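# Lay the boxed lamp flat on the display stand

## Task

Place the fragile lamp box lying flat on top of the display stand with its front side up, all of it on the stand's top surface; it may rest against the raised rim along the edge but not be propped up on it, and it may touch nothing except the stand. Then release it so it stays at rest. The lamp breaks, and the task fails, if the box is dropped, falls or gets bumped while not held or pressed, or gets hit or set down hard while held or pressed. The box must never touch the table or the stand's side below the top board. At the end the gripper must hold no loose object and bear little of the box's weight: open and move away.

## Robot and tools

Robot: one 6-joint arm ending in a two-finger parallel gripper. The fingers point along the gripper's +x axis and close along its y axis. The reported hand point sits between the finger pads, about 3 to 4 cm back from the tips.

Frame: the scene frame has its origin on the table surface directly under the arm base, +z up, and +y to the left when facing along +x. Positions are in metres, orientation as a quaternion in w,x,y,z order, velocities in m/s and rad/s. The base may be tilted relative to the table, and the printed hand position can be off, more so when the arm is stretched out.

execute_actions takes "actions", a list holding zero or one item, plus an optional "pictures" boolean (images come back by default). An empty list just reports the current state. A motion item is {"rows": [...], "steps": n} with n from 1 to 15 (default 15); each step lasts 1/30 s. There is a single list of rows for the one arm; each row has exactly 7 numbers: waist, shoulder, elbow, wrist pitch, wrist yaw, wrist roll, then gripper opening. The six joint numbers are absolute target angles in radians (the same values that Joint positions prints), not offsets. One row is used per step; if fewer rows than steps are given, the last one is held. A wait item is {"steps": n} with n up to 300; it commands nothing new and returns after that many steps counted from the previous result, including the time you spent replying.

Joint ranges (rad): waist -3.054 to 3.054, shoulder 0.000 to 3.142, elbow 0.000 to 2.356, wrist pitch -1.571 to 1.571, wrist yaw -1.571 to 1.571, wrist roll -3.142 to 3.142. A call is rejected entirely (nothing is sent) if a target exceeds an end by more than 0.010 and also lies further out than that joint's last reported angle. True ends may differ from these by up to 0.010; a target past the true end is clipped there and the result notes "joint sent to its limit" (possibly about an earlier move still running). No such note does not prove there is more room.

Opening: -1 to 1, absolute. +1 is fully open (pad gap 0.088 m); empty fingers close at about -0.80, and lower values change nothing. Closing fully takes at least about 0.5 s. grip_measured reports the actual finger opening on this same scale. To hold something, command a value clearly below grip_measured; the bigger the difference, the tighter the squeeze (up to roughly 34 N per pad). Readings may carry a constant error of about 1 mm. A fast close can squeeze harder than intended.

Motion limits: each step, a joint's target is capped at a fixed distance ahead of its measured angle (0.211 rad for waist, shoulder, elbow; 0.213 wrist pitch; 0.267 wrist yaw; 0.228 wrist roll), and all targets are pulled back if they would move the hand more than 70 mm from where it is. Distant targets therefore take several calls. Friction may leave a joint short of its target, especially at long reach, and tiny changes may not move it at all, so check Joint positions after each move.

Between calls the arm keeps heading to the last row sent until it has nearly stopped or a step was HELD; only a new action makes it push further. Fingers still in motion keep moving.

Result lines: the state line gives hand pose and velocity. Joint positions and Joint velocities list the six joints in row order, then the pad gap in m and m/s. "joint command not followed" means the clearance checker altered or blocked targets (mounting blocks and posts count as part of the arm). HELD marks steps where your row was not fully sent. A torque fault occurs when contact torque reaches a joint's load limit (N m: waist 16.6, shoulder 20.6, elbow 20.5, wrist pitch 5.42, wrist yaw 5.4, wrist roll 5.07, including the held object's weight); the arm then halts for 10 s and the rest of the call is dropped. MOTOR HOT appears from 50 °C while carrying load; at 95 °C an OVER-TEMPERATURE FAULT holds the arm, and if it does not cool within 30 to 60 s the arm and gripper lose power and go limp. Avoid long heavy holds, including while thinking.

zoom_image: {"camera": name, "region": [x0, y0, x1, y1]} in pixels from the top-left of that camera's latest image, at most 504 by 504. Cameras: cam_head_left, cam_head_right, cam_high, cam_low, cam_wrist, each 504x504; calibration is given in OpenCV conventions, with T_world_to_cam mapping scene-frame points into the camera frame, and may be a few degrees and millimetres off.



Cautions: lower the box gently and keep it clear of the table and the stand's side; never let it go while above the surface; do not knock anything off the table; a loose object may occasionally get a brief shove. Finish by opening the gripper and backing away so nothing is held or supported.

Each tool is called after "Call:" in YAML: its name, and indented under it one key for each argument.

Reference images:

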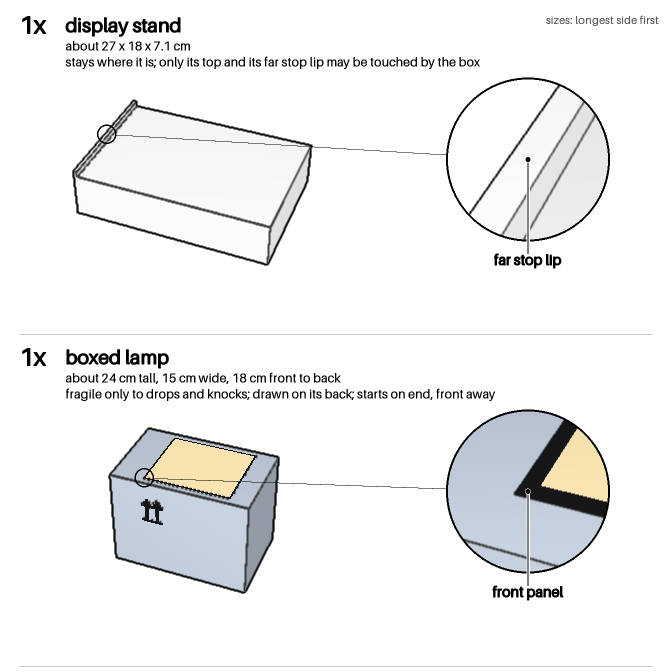

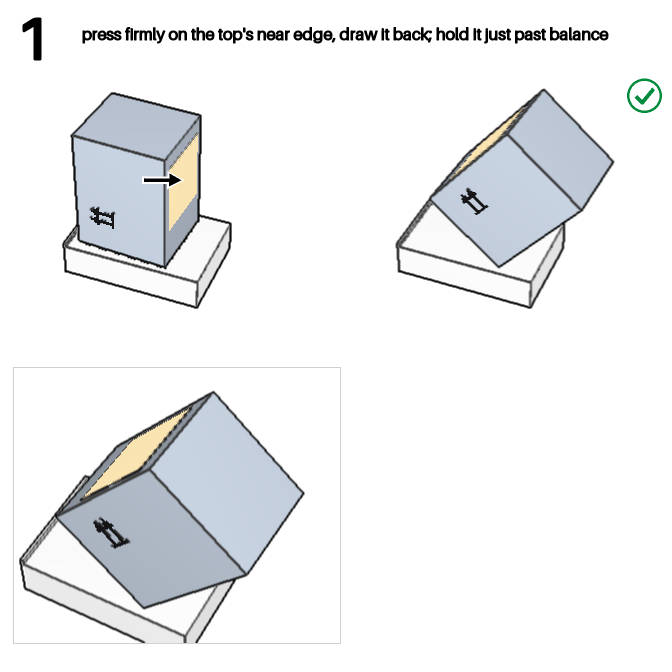

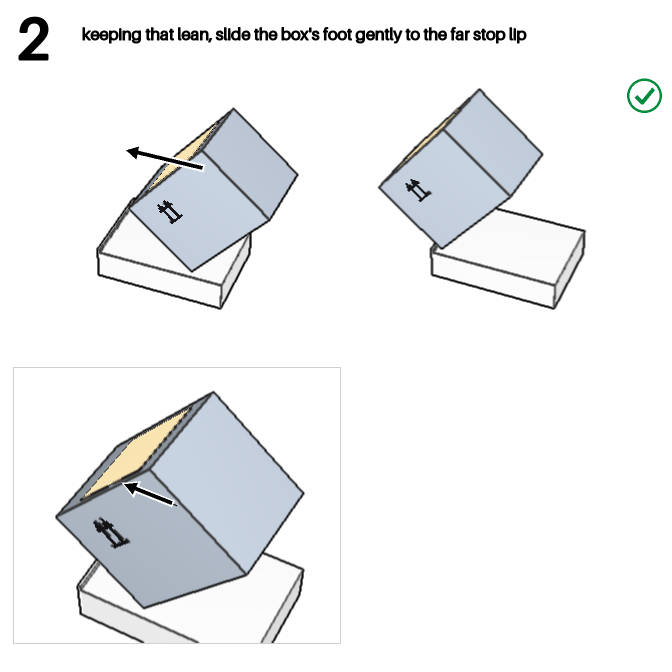

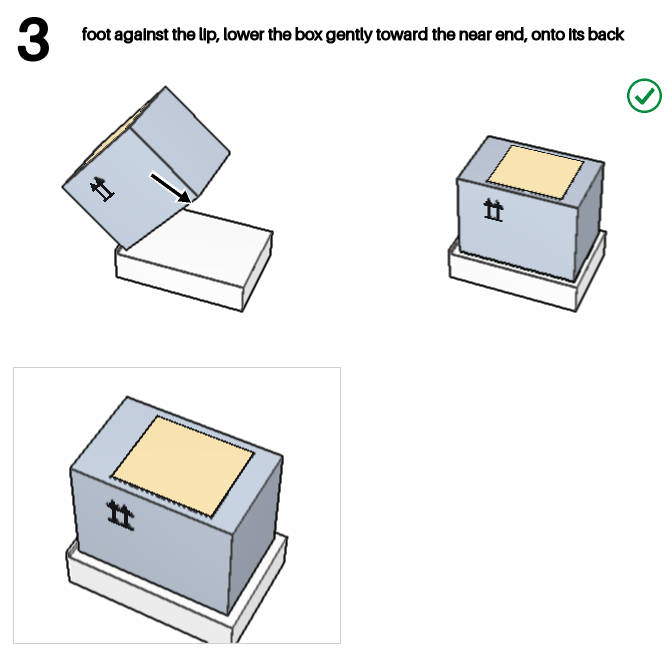

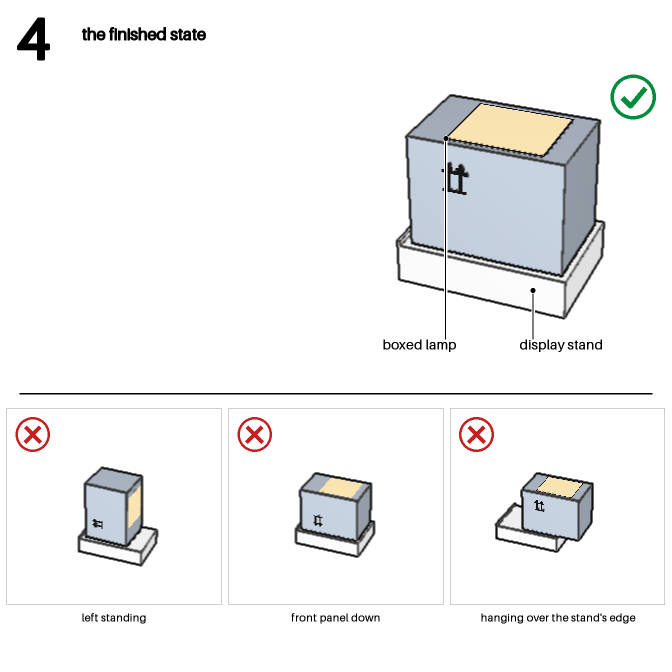

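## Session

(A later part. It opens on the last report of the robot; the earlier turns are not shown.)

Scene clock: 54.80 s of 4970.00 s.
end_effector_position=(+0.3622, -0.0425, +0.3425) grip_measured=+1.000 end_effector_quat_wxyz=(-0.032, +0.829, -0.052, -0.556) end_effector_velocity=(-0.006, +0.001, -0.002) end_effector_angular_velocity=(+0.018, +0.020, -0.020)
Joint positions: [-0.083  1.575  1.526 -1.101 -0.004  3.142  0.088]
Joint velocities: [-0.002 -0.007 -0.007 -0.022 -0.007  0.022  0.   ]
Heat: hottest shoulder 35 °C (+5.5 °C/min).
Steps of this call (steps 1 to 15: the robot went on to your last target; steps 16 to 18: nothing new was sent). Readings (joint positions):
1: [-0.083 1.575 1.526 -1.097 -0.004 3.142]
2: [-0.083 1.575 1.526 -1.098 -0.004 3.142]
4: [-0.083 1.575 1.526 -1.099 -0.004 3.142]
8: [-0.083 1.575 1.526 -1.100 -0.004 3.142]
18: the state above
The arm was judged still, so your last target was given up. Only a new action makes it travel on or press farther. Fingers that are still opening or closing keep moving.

Call:
execute_actions:
  actions:
    - {"rows": [[-0.080, 1.616, 1.473, -1.1235, 0.0, 3.14, 1.0], [-0.080, 1.611, 1.469, -1.123, 0.0, 3.14, 1.0], [-0.080, 1.605, 1.464, -1.1225, 0.0, 3.14, 1.0], [-0.080, 1.599, 1.459, -1.122, 0.0, 3.14, 1.0], [-0.080, 1.593, 1.454, -1.1215, 0.0, 3.14, 1.0], [-0.080, 1.587, 1.449, -1.121, 0.0, 3.14, 1.0], [-0.080, 1.581, 1.444, -1.120, 0.0, 3.14, 1.0], [-0.080, 1.575, 1.439, -1.1195, 0.0, 3.14, 1.0], [-0.080, 1.569, 1.434, -1.119, 0.0, 3.14, 1.0], [-0.080, 1.563, 1.429, -1.118, 0.0, 3.14, 1.0], [-0.080, 1.557, 1.424, -1.1175, 0.0, 3.14, 1.0], [-0.080, 1.551, 1.418, -1.117, 0.0, 3.14, 1.0], [-0.080, 1.545, 1.413, -1.116, 0.0, 3.14, 1.0], [-0.080, 1.539, 1.408, -1.1155, 0.0, 3.14, 1.0], [-0.080, 1.533, 1.403, -1.115, 0.0, 3.14, 1.0]], "steps": 15}
  pictures: false

Call:
execute_actions:
  actions:
    - {"steps": 10}

Scene clock: 64.33 s of 4970.00 s.
end_effector_position=(+0.3486, -0.0406, +0.3425) grip_measured=+1.000 end_effector_quat_wxyz=(-0.031, +0.829, -0.052, -0.556) end_effector_velocity=(-0.045, +0.007, +0.000) end_effector_angular_velocity=(+0.004, +0.002, +0.012)
Joint positions: [-0.082  1.522  1.471 -1.098 -0.003  3.142  0.088]
Joint velocities: [ 0.002 -0.168 -0.164 -0.007 -0.007 -0.007  0.   ]
Heat: hottest shoulder 34 °C (+3.0 °C/min).
Steps of this call (steps 1 to 90: nothing new was sent; then 6.03 s passed at rest; steps 91 to 105: all 15 steps of this action). Readings (joint positions):
91: [-0.083 1.575 1.525 -1.101 -0.004 3.142]
92: [-0.083 1.575 1.525 -1.101 -0.004 3.142]
94: [-0.083 1.575 1.522 -1.101 -0.004 3.142]
98: [-0.083 1.561 1.509 -1.099 -0.004 3.142]
105: the state above

Scene clock: 64.67 s of 4970.00 s.
end_effector_position=(+0.3449, -0.0400, +0.3425) grip_measured=+1.000 end_effector_quat_wxyz=(-0.031, +0.829, -0.052, -0.556) end_effector_velocity=(-0.000, +0.000, +0.001) end_effector_angular_velocity=(+0.009, -0.008, -0.006)
Joint positions: [-0.081  1.507  1.456 -1.097 -0.002  3.142  0.088]
Joint velocities: [-0.002 -0.007 -0.007  0.007 -0.007  0.007  0.   ]
Heat: hottest shoulder 34 °C (+3.0 °C/min).
Steps of this call (steps 1 to 10: the robot went on to your last target). Readings (joint positions):
1: [-0.082 1.518 1.467 -1.098 -0.002 3.142]
2: [-0.082 1.514 1.463 -1.098 -0.002 3.142]
4: [-0.081 1.510 1.459 -1.098 -0.002 3.142]
8: [-0.081 1.507 1.456 -1.097 -0.002 3.142]
10: the state above
camera_calibration (this result's frames):
cam_wrist: T_world_to_cam=[[0.104229, 0.99441, -0.0168714, 0.0185653], [0.762626, -0.0690231, 0.643147, -0.448485], [0.638387, -0.0799014, -0.765557, 0.110852], [0, 0, 0, 1]] pos_world=[0.269324, -0.0405601, 0.373618]

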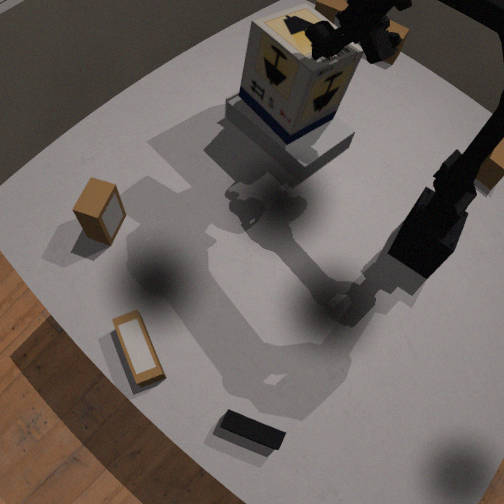

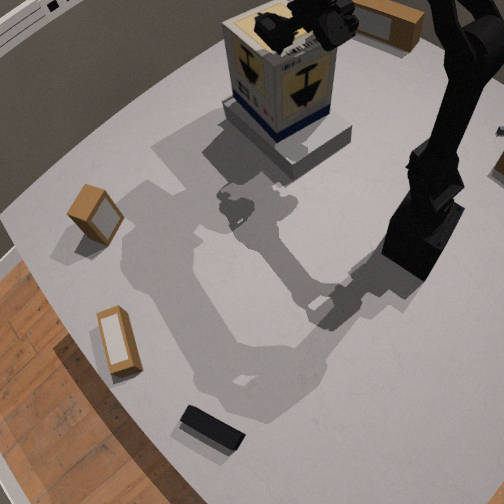

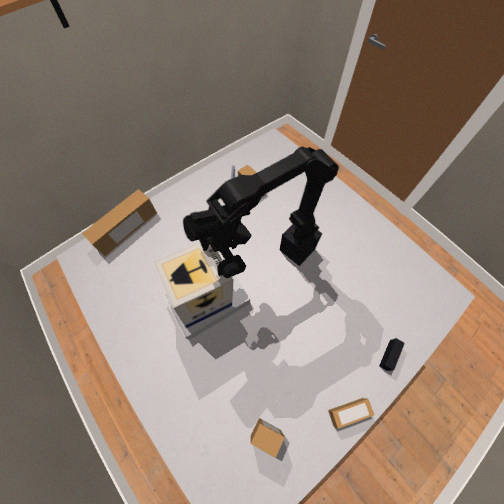

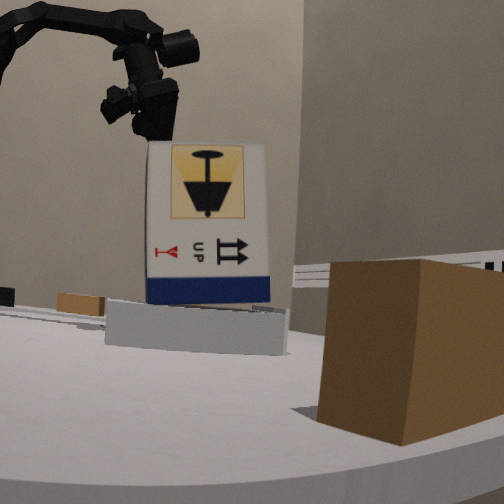

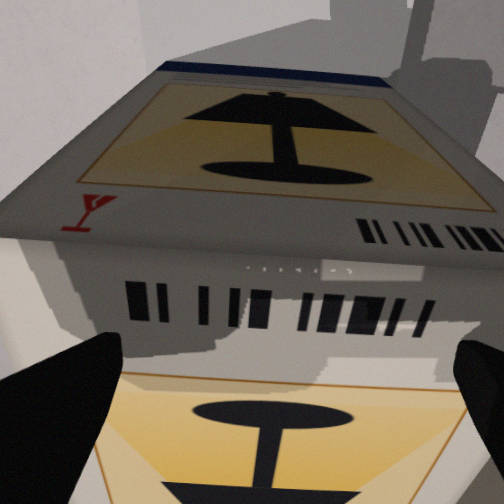

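Call:
execute_actions:
  actions:
    - {"rows": [[-0.080, 1.529, 1.400, -1.1145, 0.0, 3.14, 1.0], [-0.080, 1.524, 1.396, -1.114, 0.0, 3.14, 1.0], [-0.080, 1.518, 1.391, -1.1135, 0.0, 3.14, 1.0], [-0.080, 1.512, 1.385, -1.113, 0.0, 3.14, 1.0], [-0.079, 1.506, 1.380, -1.1125, 0.0, 3.14, 1.0], [-0.079, 1.500, 1.375, -1.112, 0.0, 3.14, 1.0], [-0.079, 1.494, 1.370, -1.111, 0.0, 3.14, 1.0], [-0.079, 1.488, 1.365, -1.1105, 0.0, 3.14, 1.0], [-0.079, 1.482, 1.359, -1.110, 0.0, 3.14, 1.0], [-0.078, 1.476, 1.354, -1.109, 0.0, 3.14, 1.0], [-0.078, 1.470, 1.349, -1.1085, 0.0, 3.14, 1.0], [-0.078, 1.464, 1.344, -1.108, 0.0, 3.14, 1.0], [-0.078, 1.458, 1.339, -1.107, 0.0, 3.14, 1.0], [-0.078, 1.452, 1.333, -1.1065, 0.0, 3.14, 1.0], [-0.078, 1.445, 1.328, -1.106, 0.0, 3.14, 1.0]], "steps": 15}
  pictures: false

Call:
execute_actions:
  actions:
    - {"rows": [[-0.078, 1.439, 1.323, -1.106, 0.0, 3.14, 1.0], [-0.078, 1.434, 1.318, -1.106, 0.0, 3.14, 1.0], [-0.078, 1.428, 1.313, -1.106, 0.0, 3.14, 1.0], [-0.077, 1.423, 1.309, -1.106, 0.0, 3.14, 1.0], [-0.077, 1.417, 1.304, -1.106, 0.0, 3.14, 1.0], [-0.077, 1.411, 1.299, -1.106, 0.0, 3.14, 1.0], [-0.077, 1.406, 1.294, -1.106, 0.0, 3.14, 1.0], [-0.077, 1.400, 1.289, -1.106, 0.0, 3.14, 1.0], [-0.077, 1.395, 1.284, -1.106, 0.0, 3.14, 1.0], [-0.077, 1.389, 1.280, -1.106, 0.0, 3.14, 1.0], [-0.076, 1.383, 1.275, -1.106, 0.0, 3.14, 1.0], [-0.076, 1.378, 1.270, -1.106, 0.0, 3.14, 1.0], [-0.076, 1.372, 1.265, -1.106, 0.0, 3.14, 1.0], [-0.076, 1.367, 1.260, -1.106, 0.0, 3.14, 1.0], [-0.076, 1.361, 1.2555, -1.1065, 0.0, 3.14, 1.0]], "steps": 15}
  pictures: false

Call:
execute_actions:
  actions:
    - {"steps": 10}

Scene clock: 67.27 s of 4970.00 s.
end_effector_position=(+0.3285, -0.0374, +0.3425) grip_measured=+1.000 end_effector_quat_wxyz=(-0.029, +0.831, -0.051, -0.553) end_effector_velocity=(-0.044, +0.011, -0.002) end_effector_angular_velocity=(+0.011, -0.013, +0.036)
Joint positions: [-0.078  1.44   1.392 -1.094  0.     3.141  0.088]
Joint velocities: [ 0.007 -0.178 -0.173  0.007 -0.022 -0.022  0.   ]
Heat: hottest shoulder 34 °C (+2.0 °C/min).
Steps of this call (steps 1 to 30: the robot went on to your last target; steps 31 to 63: nothing new was sent; steps 64 to 78: all 15 steps of this action). Readings (joint positions):
64: [-0.081 1.505 1.455 -1.097 -0.002 3.142]
65: [-0.081 1.504 1.453 -1.096 -0.002 3.142]
67: [-0.081 1.498 1.448 -1.096 -0.002 3.142]
71: [-0.080 1.479 1.429 -1.096 -0.001 3.142]
78: the state above

Scene clock: 67.77 s of 4970.00 s.
end_effector_position=(+0.3079, -0.0342, +0.3405) grip_measured=+1.000 end_effector_quat_wxyz=(-0.027, +0.832, -0.050, -0.552) end_effector_velocity=(-0.040, +0.004, -0.005) end_effector_angular_velocity=(-0.016, -0.010, +0.020)
Joint positions: [-0.075  1.358  1.313 -1.094  0.002  3.139  0.088]
Joint velocities: [ 0.002 -0.164 -0.159  0.007  0.007 -0.022  0.   ]
Heat: hottest shoulder 34 °C (+2.0 °C/min).
Steps of this call (steps 1 to 15: all 15 steps of this action). Readings (joint positions):
1: [-0.078 1.434 1.386 -1.094 0.001 3.141]
2: [-0.078 1.428 1.381 -1.094 0.001 3.140]
4: [-0.077 1.417 1.369 -1.094 0.001 3.140]
8: [-0.077 1.395 1.349 -1.094 0.002 3.139]
15: the state above

Scene clock: 68.10 s of 4970.00 s.
end_effector_position=(+0.3041, -0.0337, +0.3400) grip_measured=+1.000 end_effector_quat_wxyz=(-0.027, +0.832, -0.050, -0.552) end_effector_velocity=(-0.001, +0.003, -0.001) end_effector_angular_velocity=(+0.023, -0.005, -0.001)
Joint positions: [-0.075  1.343  1.299 -1.094  0.002  3.139  0.088]
Joint velocities: [-0.002 -0.007 -0.012  0.007 -0.022  0.007  0.   ]
Heat: hottest shoulder 34 °C (+2.0 °C/min).
Steps of this call (steps 1 to 10: the robot went on to your last target). Readings (joint positions):
1: [-0.075 1.353 1.308 -1.094 0.002 3.139]
2: [-0.075 1.350 1.305 -1.094 0.002 3.139]
4: [-0.075 1.346 1.301 -1.094 0.002 3.139]
8: [-0.075 1.344 1.299 -1.094 0.002 3.139]
10: the state above
camera_calibration (this result's frames):
cam_wrist: T_world_to_cam=[[0.0965416, 0.995096, -0.0215264, 0.020434], [0.757144, -0.0593832, 0.650544, -0.415883], [0.646075, -0.0791031, -0.759164, 0.131017], [0, 0, 0, 1]] pos_world=[0.228264, -0.0346664, 0.370454]

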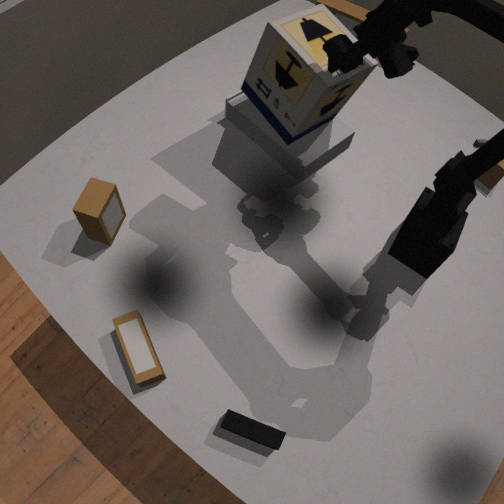

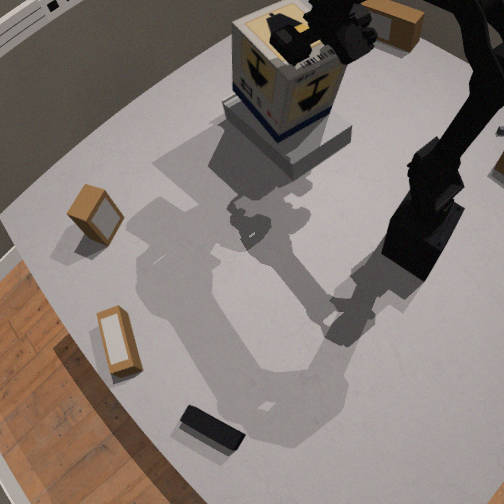

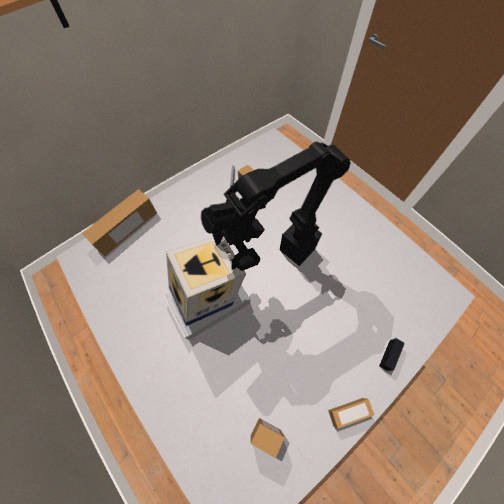

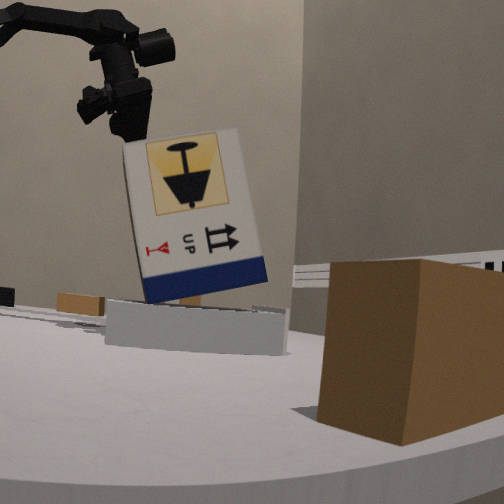

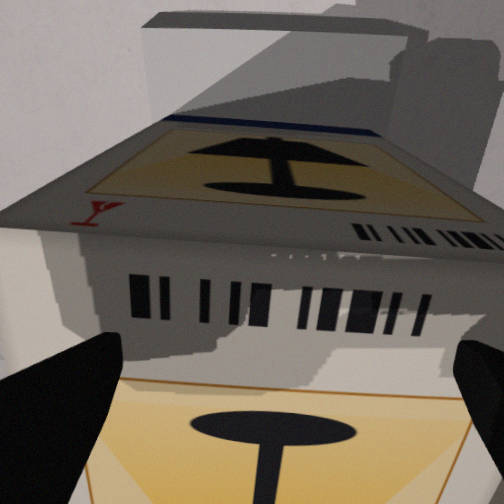

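Call:
execute_actions:
  actions:
    - {"rows": [[-0.075, 1.358, 1.252, -1.1065, 0.0, 3.14, 1.0], [-0.075, 1.354, 1.248, -1.1065, 0.0, 3.14, 1.0], [-0.075, 1.349, 1.243, -1.1065, 0.0, 3.14, 1.0], [-0.075, 1.343, 1.238, -1.1065, 0.0, 3.14, 1.0], [-0.074, 1.337, 1.232, -1.1065, 0.0, 3.14, 1.0], [-0.074, 1.332, 1.227, -1.1065, 0.0, 3.14, 1.0], [-0.074, 1.326, 1.221, -1.107, 0.0, 3.14, 1.0], [-0.074, 1.320, 1.216, -1.107, 0.0, 3.14, 1.0], [-0.073, 1.314, 1.211, -1.107, 0.0, 3.14, 1.0], [-0.073, 1.309, 1.205, -1.107, 0.0, 3.14, 1.0], [-0.073, 1.303, 1.200, -1.107, 0.0, 3.14, 1.0], [-0.073, 1.297, 1.194, -1.107, 0.0, 3.14, 1.0], [-0.072, 1.291, 1.189, -1.107, 0.0, 3.14, 1.0], [-0.072, 1.286, 1.184, -1.107, 0.0, 3.14, 1.0], [-0.072, 1.280, 1.178, -1.107, 0.0, 3.14, 1.0]], "steps": 15}
  pictures: false

Call:
execute_actions:
  actions:
    - {"rows": [[-0.072, 1.274, 1.173, -1.107, 0.0, 3.14, 1.0], [-0.072, 1.269, 1.168, -1.107, 0.0, 3.14, 1.0], [-0.072, 1.263, 1.164, -1.107, 0.0, 3.14, 1.0], [-0.071, 1.258, 1.159, -1.107, 0.0, 3.14, 1.0], [-0.071, 1.252, 1.154, -1.107, 0.0, 3.14, 1.0], [-0.071, 1.247, 1.149, -1.107, 0.0, 3.14, 1.0], [-0.071, 1.241, 1.144, -1.107, 0.0, 3.14, 1.0], [-0.070, 1.235, 1.139, -1.107, 0.0, 3.14, 1.0], [-0.070, 1.230, 1.135, -1.107, 0.0, 3.14, 1.0], [-0.070, 1.224, 1.130, -1.107, 0.0, 3.14, 1.0], [-0.070, 1.219, 1.125, -1.107, 0.0, 3.14, 1.0], [-0.069, 1.213, 1.120, -1.107, 0.0, 3.14, 1.0], [-0.069, 1.208, 1.115, -1.107, 0.0, 3.14, 1.0], [-0.069, 1.202, 1.110, -1.107, 0.0, 3.14, 1.0], [-0.069, 1.1965, 1.1055, -1.107, 0.0, 3.14, 1.0]], "steps": 15}
  pictures: false

Call:
execute_actions:
  actions:
    - {"steps": 10}

Scene clock: 71.50 s of 4970.00 s.
end_effector_position=(+0.2875, -0.0311, +0.3365) grip_measured=+1.000 end_effector_quat_wxyz=(-0.026, +0.832, -0.049, -0.552) end_effector_velocity=(-0.044, +0.007, -0.011) end_effector_angular_velocity=(+0.004, +0.002, +0.012)
Joint positions: [-0.072  1.278  1.235 -1.096  0.002  3.139  0.088]
Joint velocities: [ 0.002 -0.173 -0.168 -0.007 -0.007 -0.007  0.   ]
Heat: hottest shoulder 33 °C (+0.0 °C/min).
Steps of this call (steps 1 to 30: the robot went on to your last target; steps 31 to 87: nothing new was sent; steps 88 to 102: all 15 steps of this action). Readings (joint positions):
88: [-0.075 1.342 1.297 -1.094 0.002 3.139]
89: [-0.075 1.341 1.296 -1.094 0.002 3.139]
91: [-0.074 1.335 1.291 -1.094 0.002 3.139]
95: [-0.074 1.316 1.272 -1.094 0.002 3.139]
102: the state above

Scene clock: 72.00 s of 4970.00 s.
end_effector_position=(+0.2673, -0.0281, +0.3313) grip_measured=+1.000 end_effector_quat_wxyz=(-0.025, +0.833, -0.048, -0.551) end_effector_velocity=(-0.040, +0.008, -0.011) end_effector_angular_velocity=(+0.017, -0.009, +0.018)
Joint positions: [-0.069  1.196  1.158 -1.098  0.002  3.139  0.088]
Joint velocities: [ 0.002 -0.168 -0.154 -0.007 -0.022 -0.007  0.   ]
Heat: hottest shoulder 33 °C (+0.0 °C/min).
Steps of this call (steps 1 to 15: all 15 steps of this action). Readings (joint positions):
1: [-0.072 1.272 1.230 -1.096 0.002 3.139]
2: [-0.072 1.266 1.224 -1.096 0.002 3.139]
4: [-0.071 1.255 1.214 -1.097 0.002 3.139]
8: [-0.071 1.234 1.193 -1.097 0.002 3.139]
15: the state above

Scene clock: 72.33 s of 4970.00 s.
end_effector_position=(+0.2634, -0.0276, +0.3300) grip_measured=+1.000 end_effector_quat_wxyz=(-0.025, +0.832, -0.048, -0.552) end_effector_velocity=(-0.003, +0.001, -0.001) end_effector_angular_velocity=(-0.001, +0.008, +0.021)
Joint positions: [-0.069  1.181  1.144 -1.1    0.002  3.139  0.088]
Joint velocities: [-0.002 -0.007 -0.007 -0.007 -0.007 -0.022  0.   ]
Heat: hottest shoulder 33 °C (+0.0 °C/min).
Steps of this call (steps 1 to 10: the robot went on to your last target). Readings (joint positions):
1: [-0.069 1.192 1.154 -1.099 0.002 3.139]
2: [-0.069 1.188 1.150 -1.100 0.002 3.139]
4: [-0.069 1.184 1.146 -1.100 0.002 3.139]
8: [-0.069 1.182 1.144 -1.100 0.002 3.139]
10: the state above
camera_calibration (this result's frames):
cam_wrist: T_world_to_cam=[[0.0906215, 0.995649, -0.0216857, 0.0196695], [0.757278, -0.0547509, 0.650794, -0.378203], [0.646775, -0.075398, -0.758945, 0.150073], [0, 0, 0, 1]] pos_world=[0.187558, -0.0289756, 0.360456]

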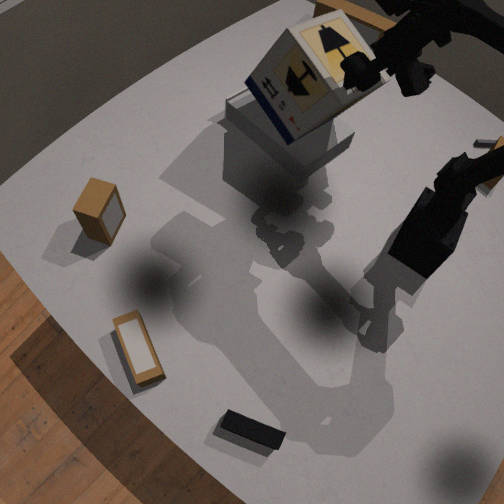

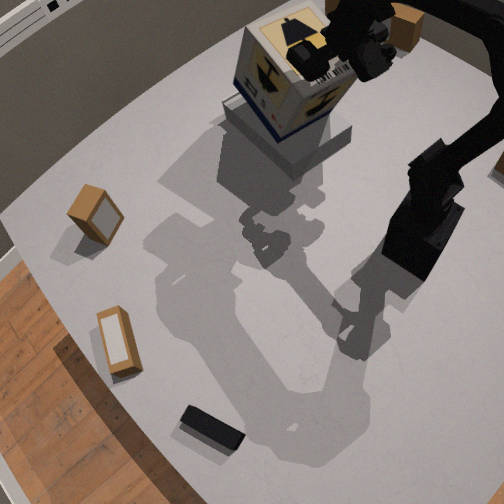

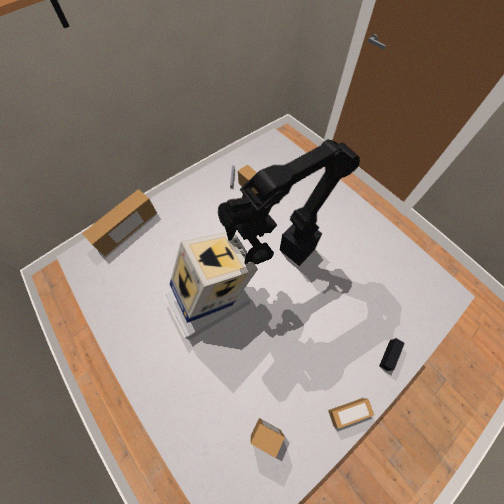

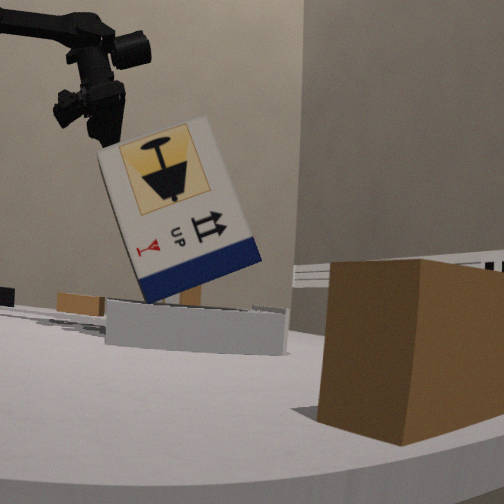

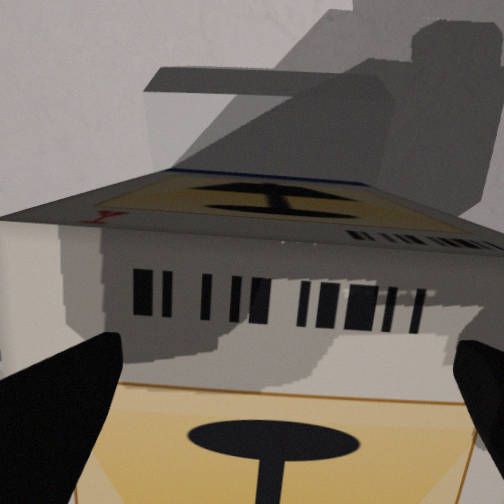

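Call:
execute_actions:
  actions:
    - {"rows": [[-0.069, 1.193, 1.103, -1.107, 0.0, 3.14, 1.0], [-0.069, 1.189, 1.099, -1.107, 0.0, 3.14, 1.0], [-0.068, 1.184, 1.095, -1.107, 0.0, 3.14, 1.0], [-0.068, 1.178, 1.090, -1.107, 0.0, 3.14, 1.0], [-0.068, 1.172, 1.085, -1.107, 0.0, 3.14, 1.0], [-0.068, 1.166, 1.079, -1.107, 0.0, 3.14, 1.0], [-0.067, 1.160, 1.074, -1.107, 0.0, 3.14, 1.0], [-0.067, 1.154, 1.069, -1.107, 0.0, 3.14, 1.0], [-0.067, 1.148, 1.064, -1.107, 0.0, 3.14, 1.0], [-0.067, 1.142, 1.059, -1.107, 0.0, 3.14, 1.0], [-0.066, 1.137, 1.054, -1.107, 0.0, 3.14, 1.0], [-0.066, 1.131, 1.048, -1.107, 0.0, 3.14, 1.0], [-0.066, 1.125, 1.043, -1.107, 0.0, 3.14, 1.0], [-0.066, 1.119, 1.038, -1.107, 0.0, 3.14, 1.0], [-0.066, 1.113, 1.033, -1.107, 0.0, 3.14, 1.0]], "steps": 15}
  pictures: false

Call:
execute_actions:
  actions:
    - {"rows": [[-0.066, 1.107, 1.028, -1.107, 0.0, 3.14, 1.0], [-0.065, 1.102, 1.023, -1.107, 0.0, 3.14, 1.0], [-0.065, 1.096, 1.018, -1.107, 0.0, 3.14, 1.0], [-0.065, 1.091, 1.013, -1.1075, 0.0, 3.14, 1.0], [-0.065, 1.085, 1.008, -1.1075, 0.0, 3.14, 1.0], [-0.065, 1.080, 1.003, -1.1075, 0.0, 3.14, 1.0], [-0.064, 1.074, 0.998, -1.1075, 0.0, 3.14, 1.0], [-0.064, 1.069, 0.993, -1.108, 0.0, 3.14, 1.0], [-0.064, 1.063, 0.988, -1.108, 0.0, 3.14, 1.0], [-0.064, 1.058, 0.983, -1.108, 0.0, 3.14, 1.0], [-0.064, 1.052, 0.978, -1.108, 0.0, 3.14, 1.0], [-0.063, 1.047, 0.973, -1.1085, 0.0, 3.14, 1.0], [-0.063, 1.041, 0.968, -1.1085, 0.0, 3.14, 1.0], [-0.063, 1.036, 0.963, -1.1085, 0.0, 3.14, 1.0], [-0.063, 1.030, 0.958, -1.1085, 0.0, 3.14, 1.0]], "steps": 15}
  pictures: false

Call:
execute_actions:
  actions:
    - {"steps": 10}

Scene clock: 74.27 s of 4970.00 s.
end_effector_position=(+0.2479, -0.0254, +0.3246) grip_measured=+1.000 end_effector_quat_wxyz=(-0.024, +0.833, -0.047, -0.551) end_effector_velocity=(-0.044, +0.005, -0.017) end_effector_angular_velocity=(+0.005, +0.012, +0.007)
Joint positions: [-0.067  1.116  1.082 -1.101  0.002  3.139  0.088]
Joint velocities: [-0.002 -0.173 -0.164 -0.022 -0.007 -0.007  0.   ]
Heat: hottest shoulder 33 °C (+0.0 °C/min).
Steps of this call (steps 1 to 30: the robot went on to your last target; steps 31 to 43: nothing new was sent; steps 44 to 58: all 15 steps of this action). Readings (joint positions):
44: [-0.069 1.180 1.143 -1.100 0.002 3.139]
45: [-0.069 1.179 1.141 -1.100 0.002 3.139]
47: [-0.068 1.173 1.136 -1.100 0.002 3.139]
51: [-0.068 1.155 1.118 -1.100 0.002 3.139]
58: the state above

Scene clock: 74.77 s of 4970.00 s.
end_effector_position=(+0.2275, -0.0246, +0.3130) grip_measured=+1.000 end_effector_quat_wxyz=(-0.023, +0.830, -0.050, -0.556) end_effector_velocity=(-0.040, +0.007, -0.029) end_effector_angular_velocity=(+0.016, +0.036, +0.026)
Joint positions: [-0.067  1.039  0.999 -1.107  0.01   3.139  0.088]
Joint velocities: [-0.002 -0.149 -0.178 -0.007 -0.022 -0.022  0.   ]
Heat: hottest shoulder 33 °C (+0.0 °C/min).
Steps of this call (steps 1 to 15: all 15 steps of this action). Readings (joint positions):
1: [-0.067 1.110 1.077 -1.102 0.002 3.139]
2: [-0.067 1.105 1.072 -1.102 0.002 3.139]
4: [-0.067 1.094 1.061 -1.103 0.003 3.139]
8: [-0.067 1.074 1.038 -1.105 0.008 3.139]
15: the state above

Scene clock: 75.10 s of 4970.00 s.
end_effector_position=(+0.2230, -0.0238, +0.3078) grip_measured=+1.000 end_effector_quat_wxyz=(-0.023, +0.826, -0.049, -0.561) end_effector_velocity=(+0.001, +0.004, -0.001) end_effector_angular_velocity=(+0.031, -0.006, +0.013)
Joint positions: [-0.067  1.029  0.978 -1.109  0.008  3.139  0.088]
Joint velocities: [-0.007 -0.002 -0.007  0.007 -0.037 -0.007  0.   ]
Heat: hottest shoulder 33 °C (+0.0 °C/min).
Steps of this call (steps 1 to 10: the robot went on to your last target). Readings (joint positions):
1: [-0.067 1.035 0.994 -1.108 0.010 3.139]
2: [-0.067 1.032 0.989 -1.109 0.009 3.139]
4: [-0.067 1.030 0.983 -1.109 0.009 3.139]
8: [-0.067 1.030 0.978 -1.109 0.008 3.139]
10: the state above
camera_calibration (this result's frames):
cam_wrist: T_world_to_cam=[[0.0904913, 0.995544, -0.0265244, 0.020599], [0.772462, -0.0533538, 0.632816, -0.330783], [0.628581, -0.0777534, -0.773848, 0.168243], [0, 0, 0, 1]] pos_world=[0.147899, -0.0250743, 0.340066]

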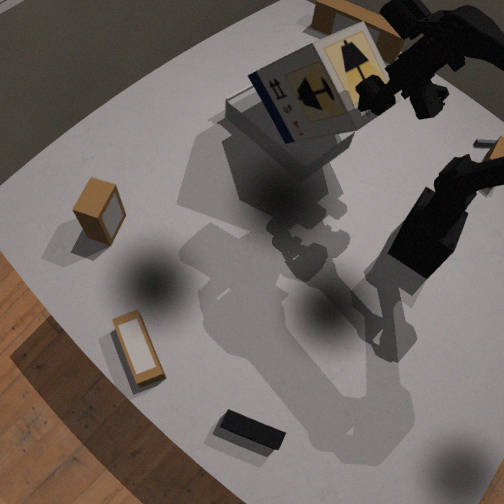

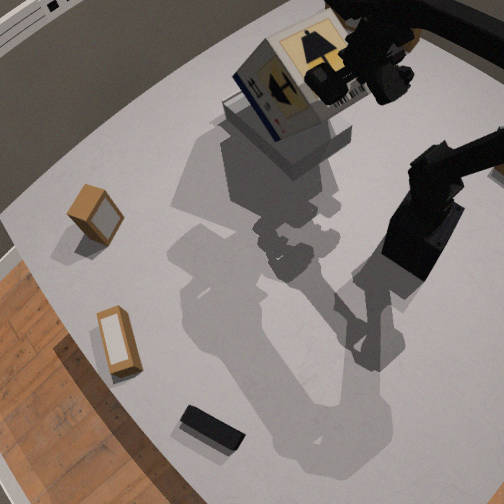

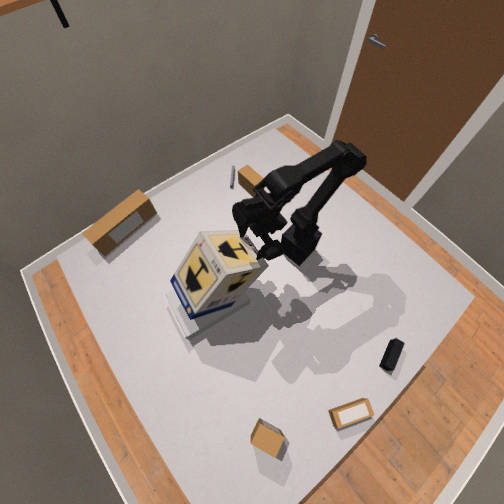

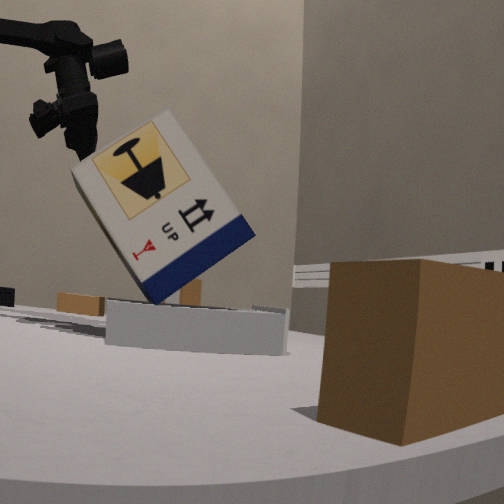

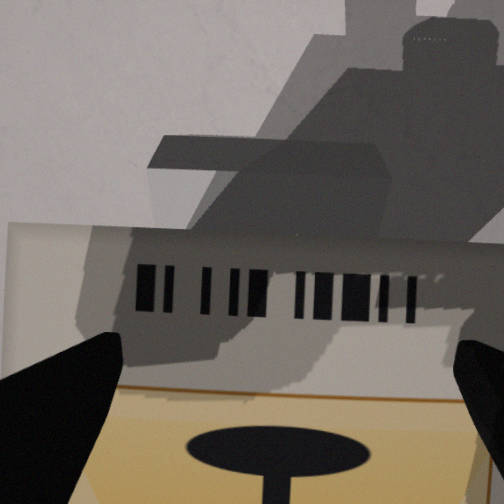

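Call:
execute_actions:
  actions:
    - {"rows": [[-0.065, 1.035, 0.962, -1.108, 0.0, 3.14, 1.0], [-0.066, 1.040, 0.966, -1.107, 0.0, 3.14, 1.0], [-0.067, 1.045, 0.970, -1.106, 0.0, 3.14, 1.0], [-0.067, 1.050, 0.974, -1.105, 0.0, 3.14, 1.0], [-0.067, 1.054, 0.977, -1.101, 0.0, 3.14, 1.0], [-0.068, 1.058, 0.978, -1.097, 0.0, 3.14, 1.0], [-0.068, 1.062, 0.980, -1.093, 0.0, 3.14, 1.0], [-0.068, 1.066, 0.981, -1.089, 0.0, 3.14, 1.0], [-0.068, 1.070, 0.982, -1.085, 0.0, 3.14, 1.0], [-0.069, 1.074, 0.983, -1.080, 0.0, 3.14, 1.0], [-0.069, 1.078, 0.985, -1.076, 0.0, 3.14, 1.0], [-0.069, 1.082, 0.986, -1.072, 0.0, 3.14, 1.0], [-0.069, 1.086, 0.987, -1.068, 0.0, 3.14, 1.0], [-0.070, 1.090, 0.988, -1.064, 0.0, 3.14, 1.0], [-0.070, 1.094, 0.990, -1.060, 0.0, 3.14, 1.0]], "steps": 15}
  pictures: false

Call:
execute_actions:
  actions:
    - {"steps": 10}

Scene clock: 80.83 s of 4970.00 s.
end_effector_position=(+0.2326, -0.0240, +0.3025) grip_measured=+1.000 end_effector_quat_wxyz=(-0.025, +0.824, -0.046, -0.564) end_effector_velocity=(+0.036, +0.001, -0.003) end_effector_angular_velocity=(+0.028, -0.035, +0.018)
Joint positions: [-0.067  1.07   0.979 -1.077  0.002  3.139  0.088]
Joint velocities: [-0.002  0.115  0.037  0.11  -0.037 -0.007  0.   ]
Heat: hottest shoulder 33 °C (-1.0 °C/min).
Steps of this call (steps 1 to 30: the robot went on to your last target; steps 31 to 90: nothing new was sent; then 2.23 s passed at rest; steps 91 to 105: all 15 steps of this action). Readings (joint positions):
91: [-0.067 1.028 0.977 -1.109 0.008 3.139]
92: [-0.067 1.028 0.977 -1.109 0.008 3.139]
94: [-0.067 1.029 0.977 -1.109 0.008 3.139]
98: [-0.067 1.039 0.977 -1.102 0.006 3.139]
105: the state above

Scene clock: 81.17 s of 4970.00 s.
end_effector_position=(+0.2363, -0.0244, +0.3029) grip_measured=+1.000 end_effector_quat_wxyz=(-0.025, +0.826, -0.046, -0.562) end_effector_velocity=(-0.005, -0.001, -0.003) end_effector_angular_velocity=(-0.001, +0.027, -0.012)
Joint positions: [-0.067  1.08   0.984 -1.065  0.002  3.139  0.088]
Joint velocities: [-0.002  0.002 -0.002 -0.022  0.007  0.007  0.   ]
Heat: hottest shoulder 33 °C (-2.0 °C/min).
Steps of this call (steps 1 to 10: the robot went on to your last target). Readings (joint positions):
1: [-0.067 1.074 0.980 -1.073 0.002 3.139]
2: [-0.067 1.077 0.981 -1.070 0.002 3.139]
4: [-0.067 1.079 0.983 -1.068 0.002 3.139]
8: [-0.067 1.080 0.984 -1.066 0.002 3.139]
10: the state above
camera_calibration (this result's frames):
cam_wrist: T_world_to_cam=[[0.0887477, 0.995832, -0.0210532, 0.0186189], [0.772677, -0.0554912, 0.63237, -0.337927], [0.628566, -0.0723887, -0.77438, 0.156293], [0, 0, 0, 1]] pos_world=[0.161215, -0.0259794, 0.335117]

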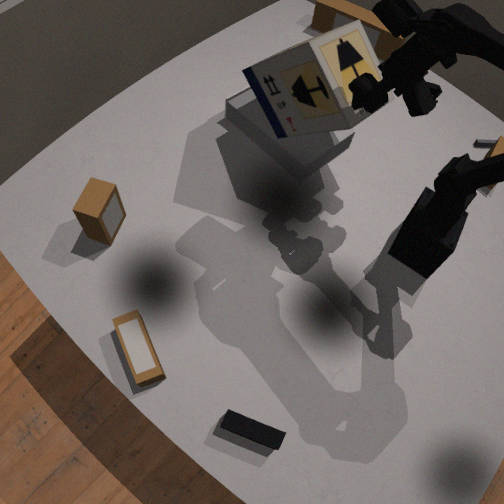

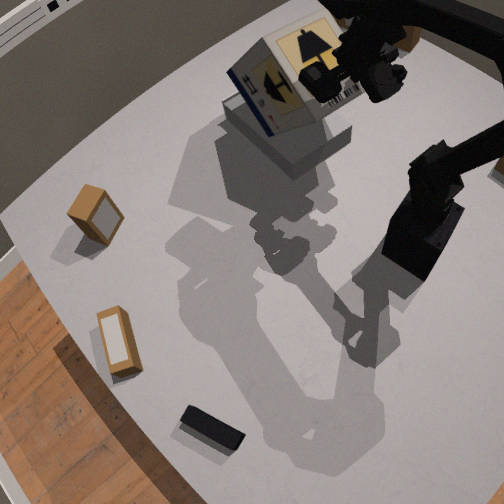

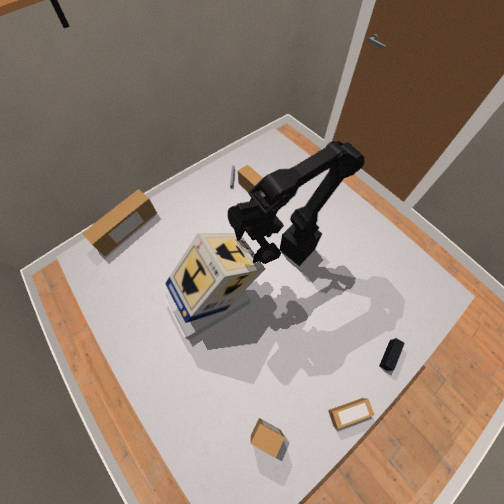

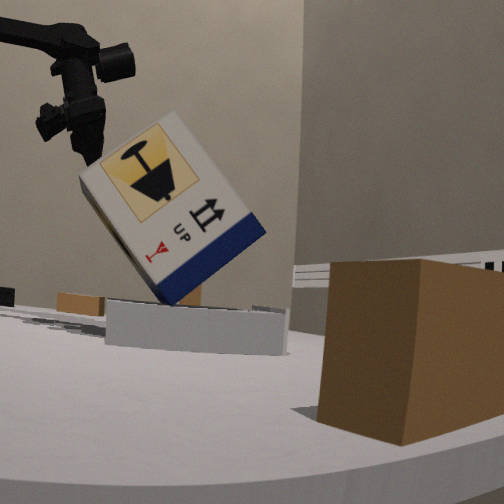

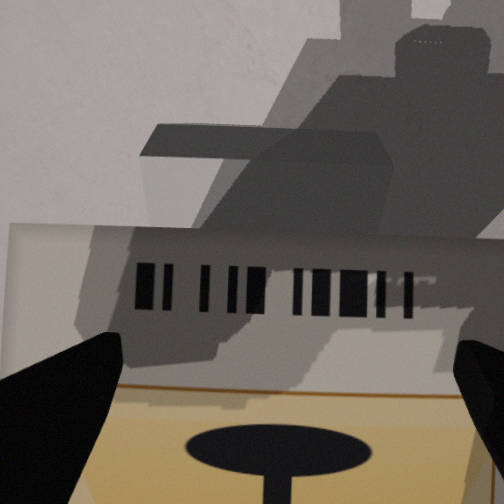

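Call:
execute_actions:
  actions:
    - {"rows": [[-0.070, 1.097, 0.991, -1.057, 0.0, 3.14, 1.0], [-0.070, 1.100, 0.993, -1.053, 0.0, 3.14, 1.0], [-0.071, 1.104, 0.994, -1.049, 0.0, 3.14, 1.0], [-0.071, 1.108, 0.996, -1.044, 0.0, 3.14, 1.0], [-0.071, 1.112, 0.9975, -1.040, 0.0, 3.14, 1.0], [-0.071, 1.116, 0.999, -1.035, 0.0, 3.14, 1.0], [-0.072, 1.120, 1.001, -1.0305, 0.0, 3.14, 1.0], [-0.072, 1.124, 1.0025, -1.026, 0.0, 3.14, 1.0], [-0.072, 1.128, 1.004, -1.0215, 0.0, 3.14, 1.0], [-0.072, 1.132, 1.006, -1.017, 0.0, 3.14, 1.0], [-0.073, 1.136, 1.0075, -1.0125, 0.0, 3.14, 1.0], [-0.073, 1.140, 1.009, -1.008, 0.0, 3.14, 1.0], [-0.073, 1.144, 1.011, -1.0035, 0.0, 3.14, 1.0], [-0.073, 1.148, 1.0125, -0.999, 0.0, 3.14, 1.0], [-0.074, 1.152, 1.014, -0.994, 0.0, 3.14, 1.0]], "steps": 15}
  pictures: false

Call:
execute_actions:
  actions:
    - {"rows": [[-0.074, 1.156, 1.016, -0.9895, 0.0, 3.14, 1.0], [-0.074, 1.160, 1.0175, -0.985, 0.0, 3.14, 1.0], [-0.074, 1.164, 1.019, -0.9805, 0.0, 3.14, 1.0], [-0.075, 1.168, 1.021, -0.976, 0.0, 3.14, 1.0], [-0.075, 1.1715, 1.0224, -0.972, 0.0, 3.14, 1.0], [-0.075, 1.1755, 1.0243, -0.968, 0.0, 3.14, 1.0], [-0.075, 1.1795, 1.0262, -0.964, 0.0, 3.14, 1.0], [-0.075, 1.1835, 1.028, -0.960, 0.0, 3.14, 1.0], [-0.076, 1.1875, 1.030, -0.9565, 0.0, 3.14, 1.0], [-0.076, 1.1915, 1.032, -0.9525, 0.0, 3.14, 1.0], [-0.076, 1.1955, 1.0337, -0.9487, 0.0, 3.14, 1.0], [-0.076, 1.1995, 1.0356, -0.945, 0.0, 3.14, 1.0], [-0.076, 1.2035, 1.0375, -0.941, 0.0, 3.14, 1.0], [-0.077, 1.2075, 1.0394, -0.937, 0.0, 3.14, 1.0], [-0.077, 1.2115, 1.0413, -0.933, 0.0, 3.14, 1.0]], "steps": 15}
  pictures: false

Call:
execute_actions:
  actions:
    - {"steps": 10}

Scene clock: 83.97 s of 4970.00 s.
end_effector_position=(+0.2533, -0.0265, +0.3032) grip_measured=+1.000 end_effector_quat_wxyz=(-0.026, +0.833, -0.047, -0.551) end_effector_velocity=(+0.037, -0.003, -0.000) end_effector_angular_velocity=(+0.006, -0.047, +0.022)
Joint positions: [-0.069  1.127  1.003 -1.011  0.001  3.139  0.088]
Joint velocities: [-0.007  0.11   0.046  0.11  -0.022 -0.022  0.   ]
Heat: hottest shoulder 32 °C (-3.0 °C/min).
Steps of this call (steps 1 to 30: the robot went on to your last target; steps 31 to 69: nothing new was sent; steps 70 to 84: all 15 steps of this action). Readings (joint positions):
70: [-0.067 1.081 0.985 -1.065 0.002 3.139]
71: [-0.067 1.082 0.985 -1.064 0.002 3.139]
73: [-0.067 1.086 0.987 -1.058 0.002 3.139]
77: [-0.068 1.100 0.993 -1.042 0.001 3.139]
84: the state above

Scene clock: 84.47 s of 4970.00 s.
end_effector_position=(+0.2742, -0.0296, +0.3042) grip_measured=+1.000 end_effector_quat_wxyz=(-0.026, +0.842, -0.049, -0.537) end_effector_velocity=(+0.043, -0.011, +0.003) end_effector_angular_velocity=(-0.032, -0.078, -0.014)
Joint positions: [-0.072  1.184  1.03  -0.949 -0.     3.139  0.088]
Joint velocities: [-0.012  0.11   0.051  0.139  0.022 -0.007  0.   ]
Heat: hottest shoulder 32 °C (-3.0 °C/min).
Steps of this call (steps 1 to 15: all 15 steps of this action). Readings (joint positions):
1: [-0.069 1.131 1.005 -1.007 0.001 3.139]
2: [-0.069 1.135 1.007 -1.003 0.001 3.139]
4: [-0.070 1.143 1.010 -0.993 0.001 3.139]
8: [-0.071 1.158 1.017 -0.976 0.001 3.139]
15: the state above

Scene clock: 84.80 s of 4970.00 s.
end_effector_position=(+0.2780, -0.0301, +0.3043) grip_measured=+1.000 end_effector_quat_wxyz=(-0.026, +0.843, -0.049, -0.535) end_effector_velocity=(+0.002, +0.000, +0.002) end_effector_angular_velocity=(+0.002, -0.012, +0.007)
Joint positions: [-0.073  1.196  1.036 -0.938 -0.     3.139  0.088]
Joint velocities: [-0.002 -0.002  0.002  0.007 -0.007 -0.007  0.   ]
Heat: hottest shoulder 32 °C (-3.0 °C/min).
Steps of this call (steps 1 to 10: the robot went on to your last target). Readings (joint positions):
1: [-0.073 1.188 1.032 -0.945 -0.000 3.139]
2: [-0.073 1.191 1.033 -0.942 -0.000 3.139]
4: [-0.073 1.194 1.035 -0.941 -0.000 3.139]
8: [-0.073 1.195 1.035 -0.938 -0.000 3.139]
10: the state above
camera_calibration (this result's frames):
cam_wrist: T_world_to_cam=[[0.0945826, 0.995317, -0.0199443, 0.0186791], [0.730399, -0.0557672, 0.68074, -0.374342], [0.67644, -0.0789535, -0.732253, 0.104409], [0, 0, 0, 1]] pos_world=[0.201025, -0.0312242, 0.331656]

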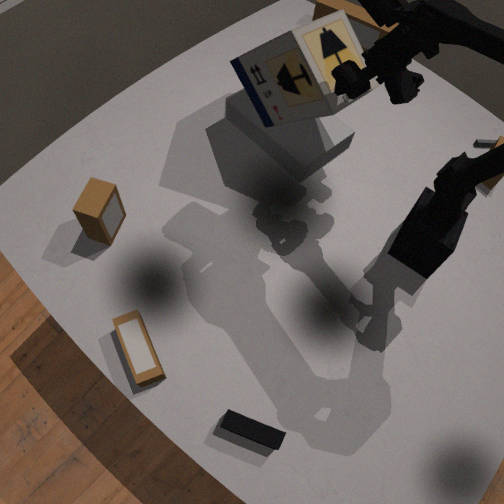

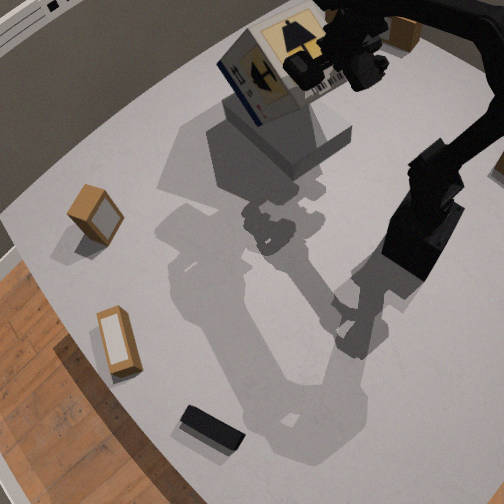

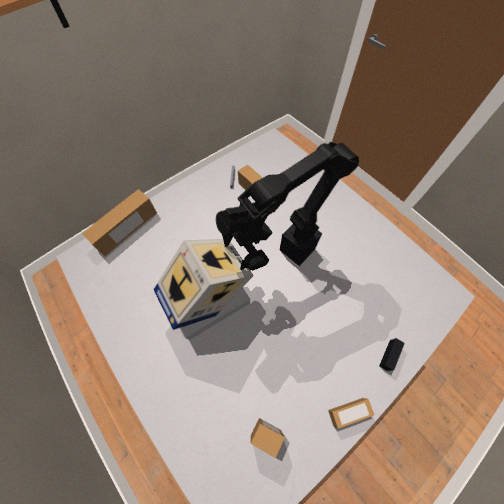

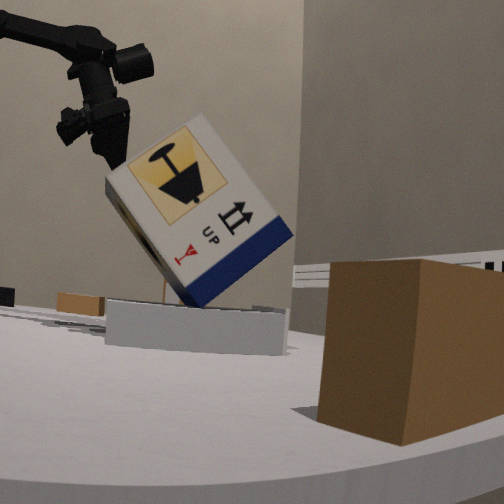

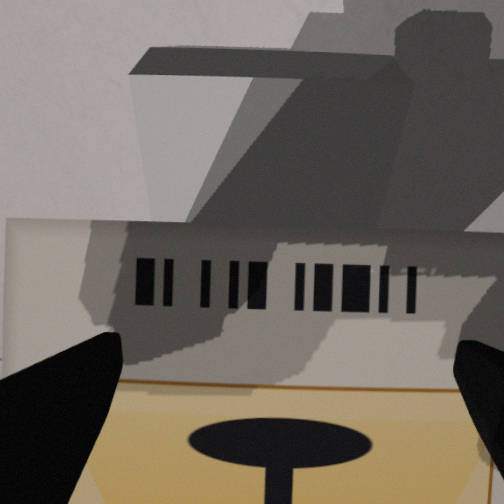

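Call:
zoom_image:
  camera: "cam_head_right"
  region: [200, 40, 370, 190]

Region (200, 40, 370, 190) of cam_head_right's 504x504 image, scaled by 2.965, with more detail than that image has; it fills the top 445 rows of this view, and the rest is white.

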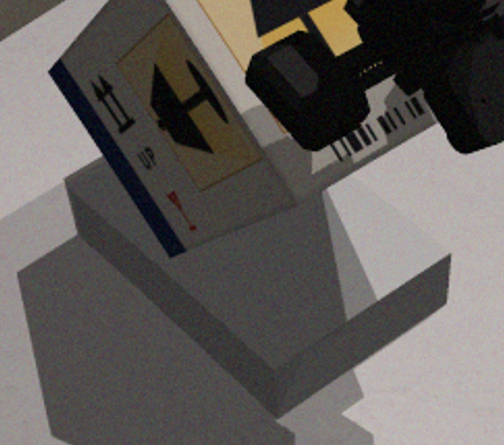

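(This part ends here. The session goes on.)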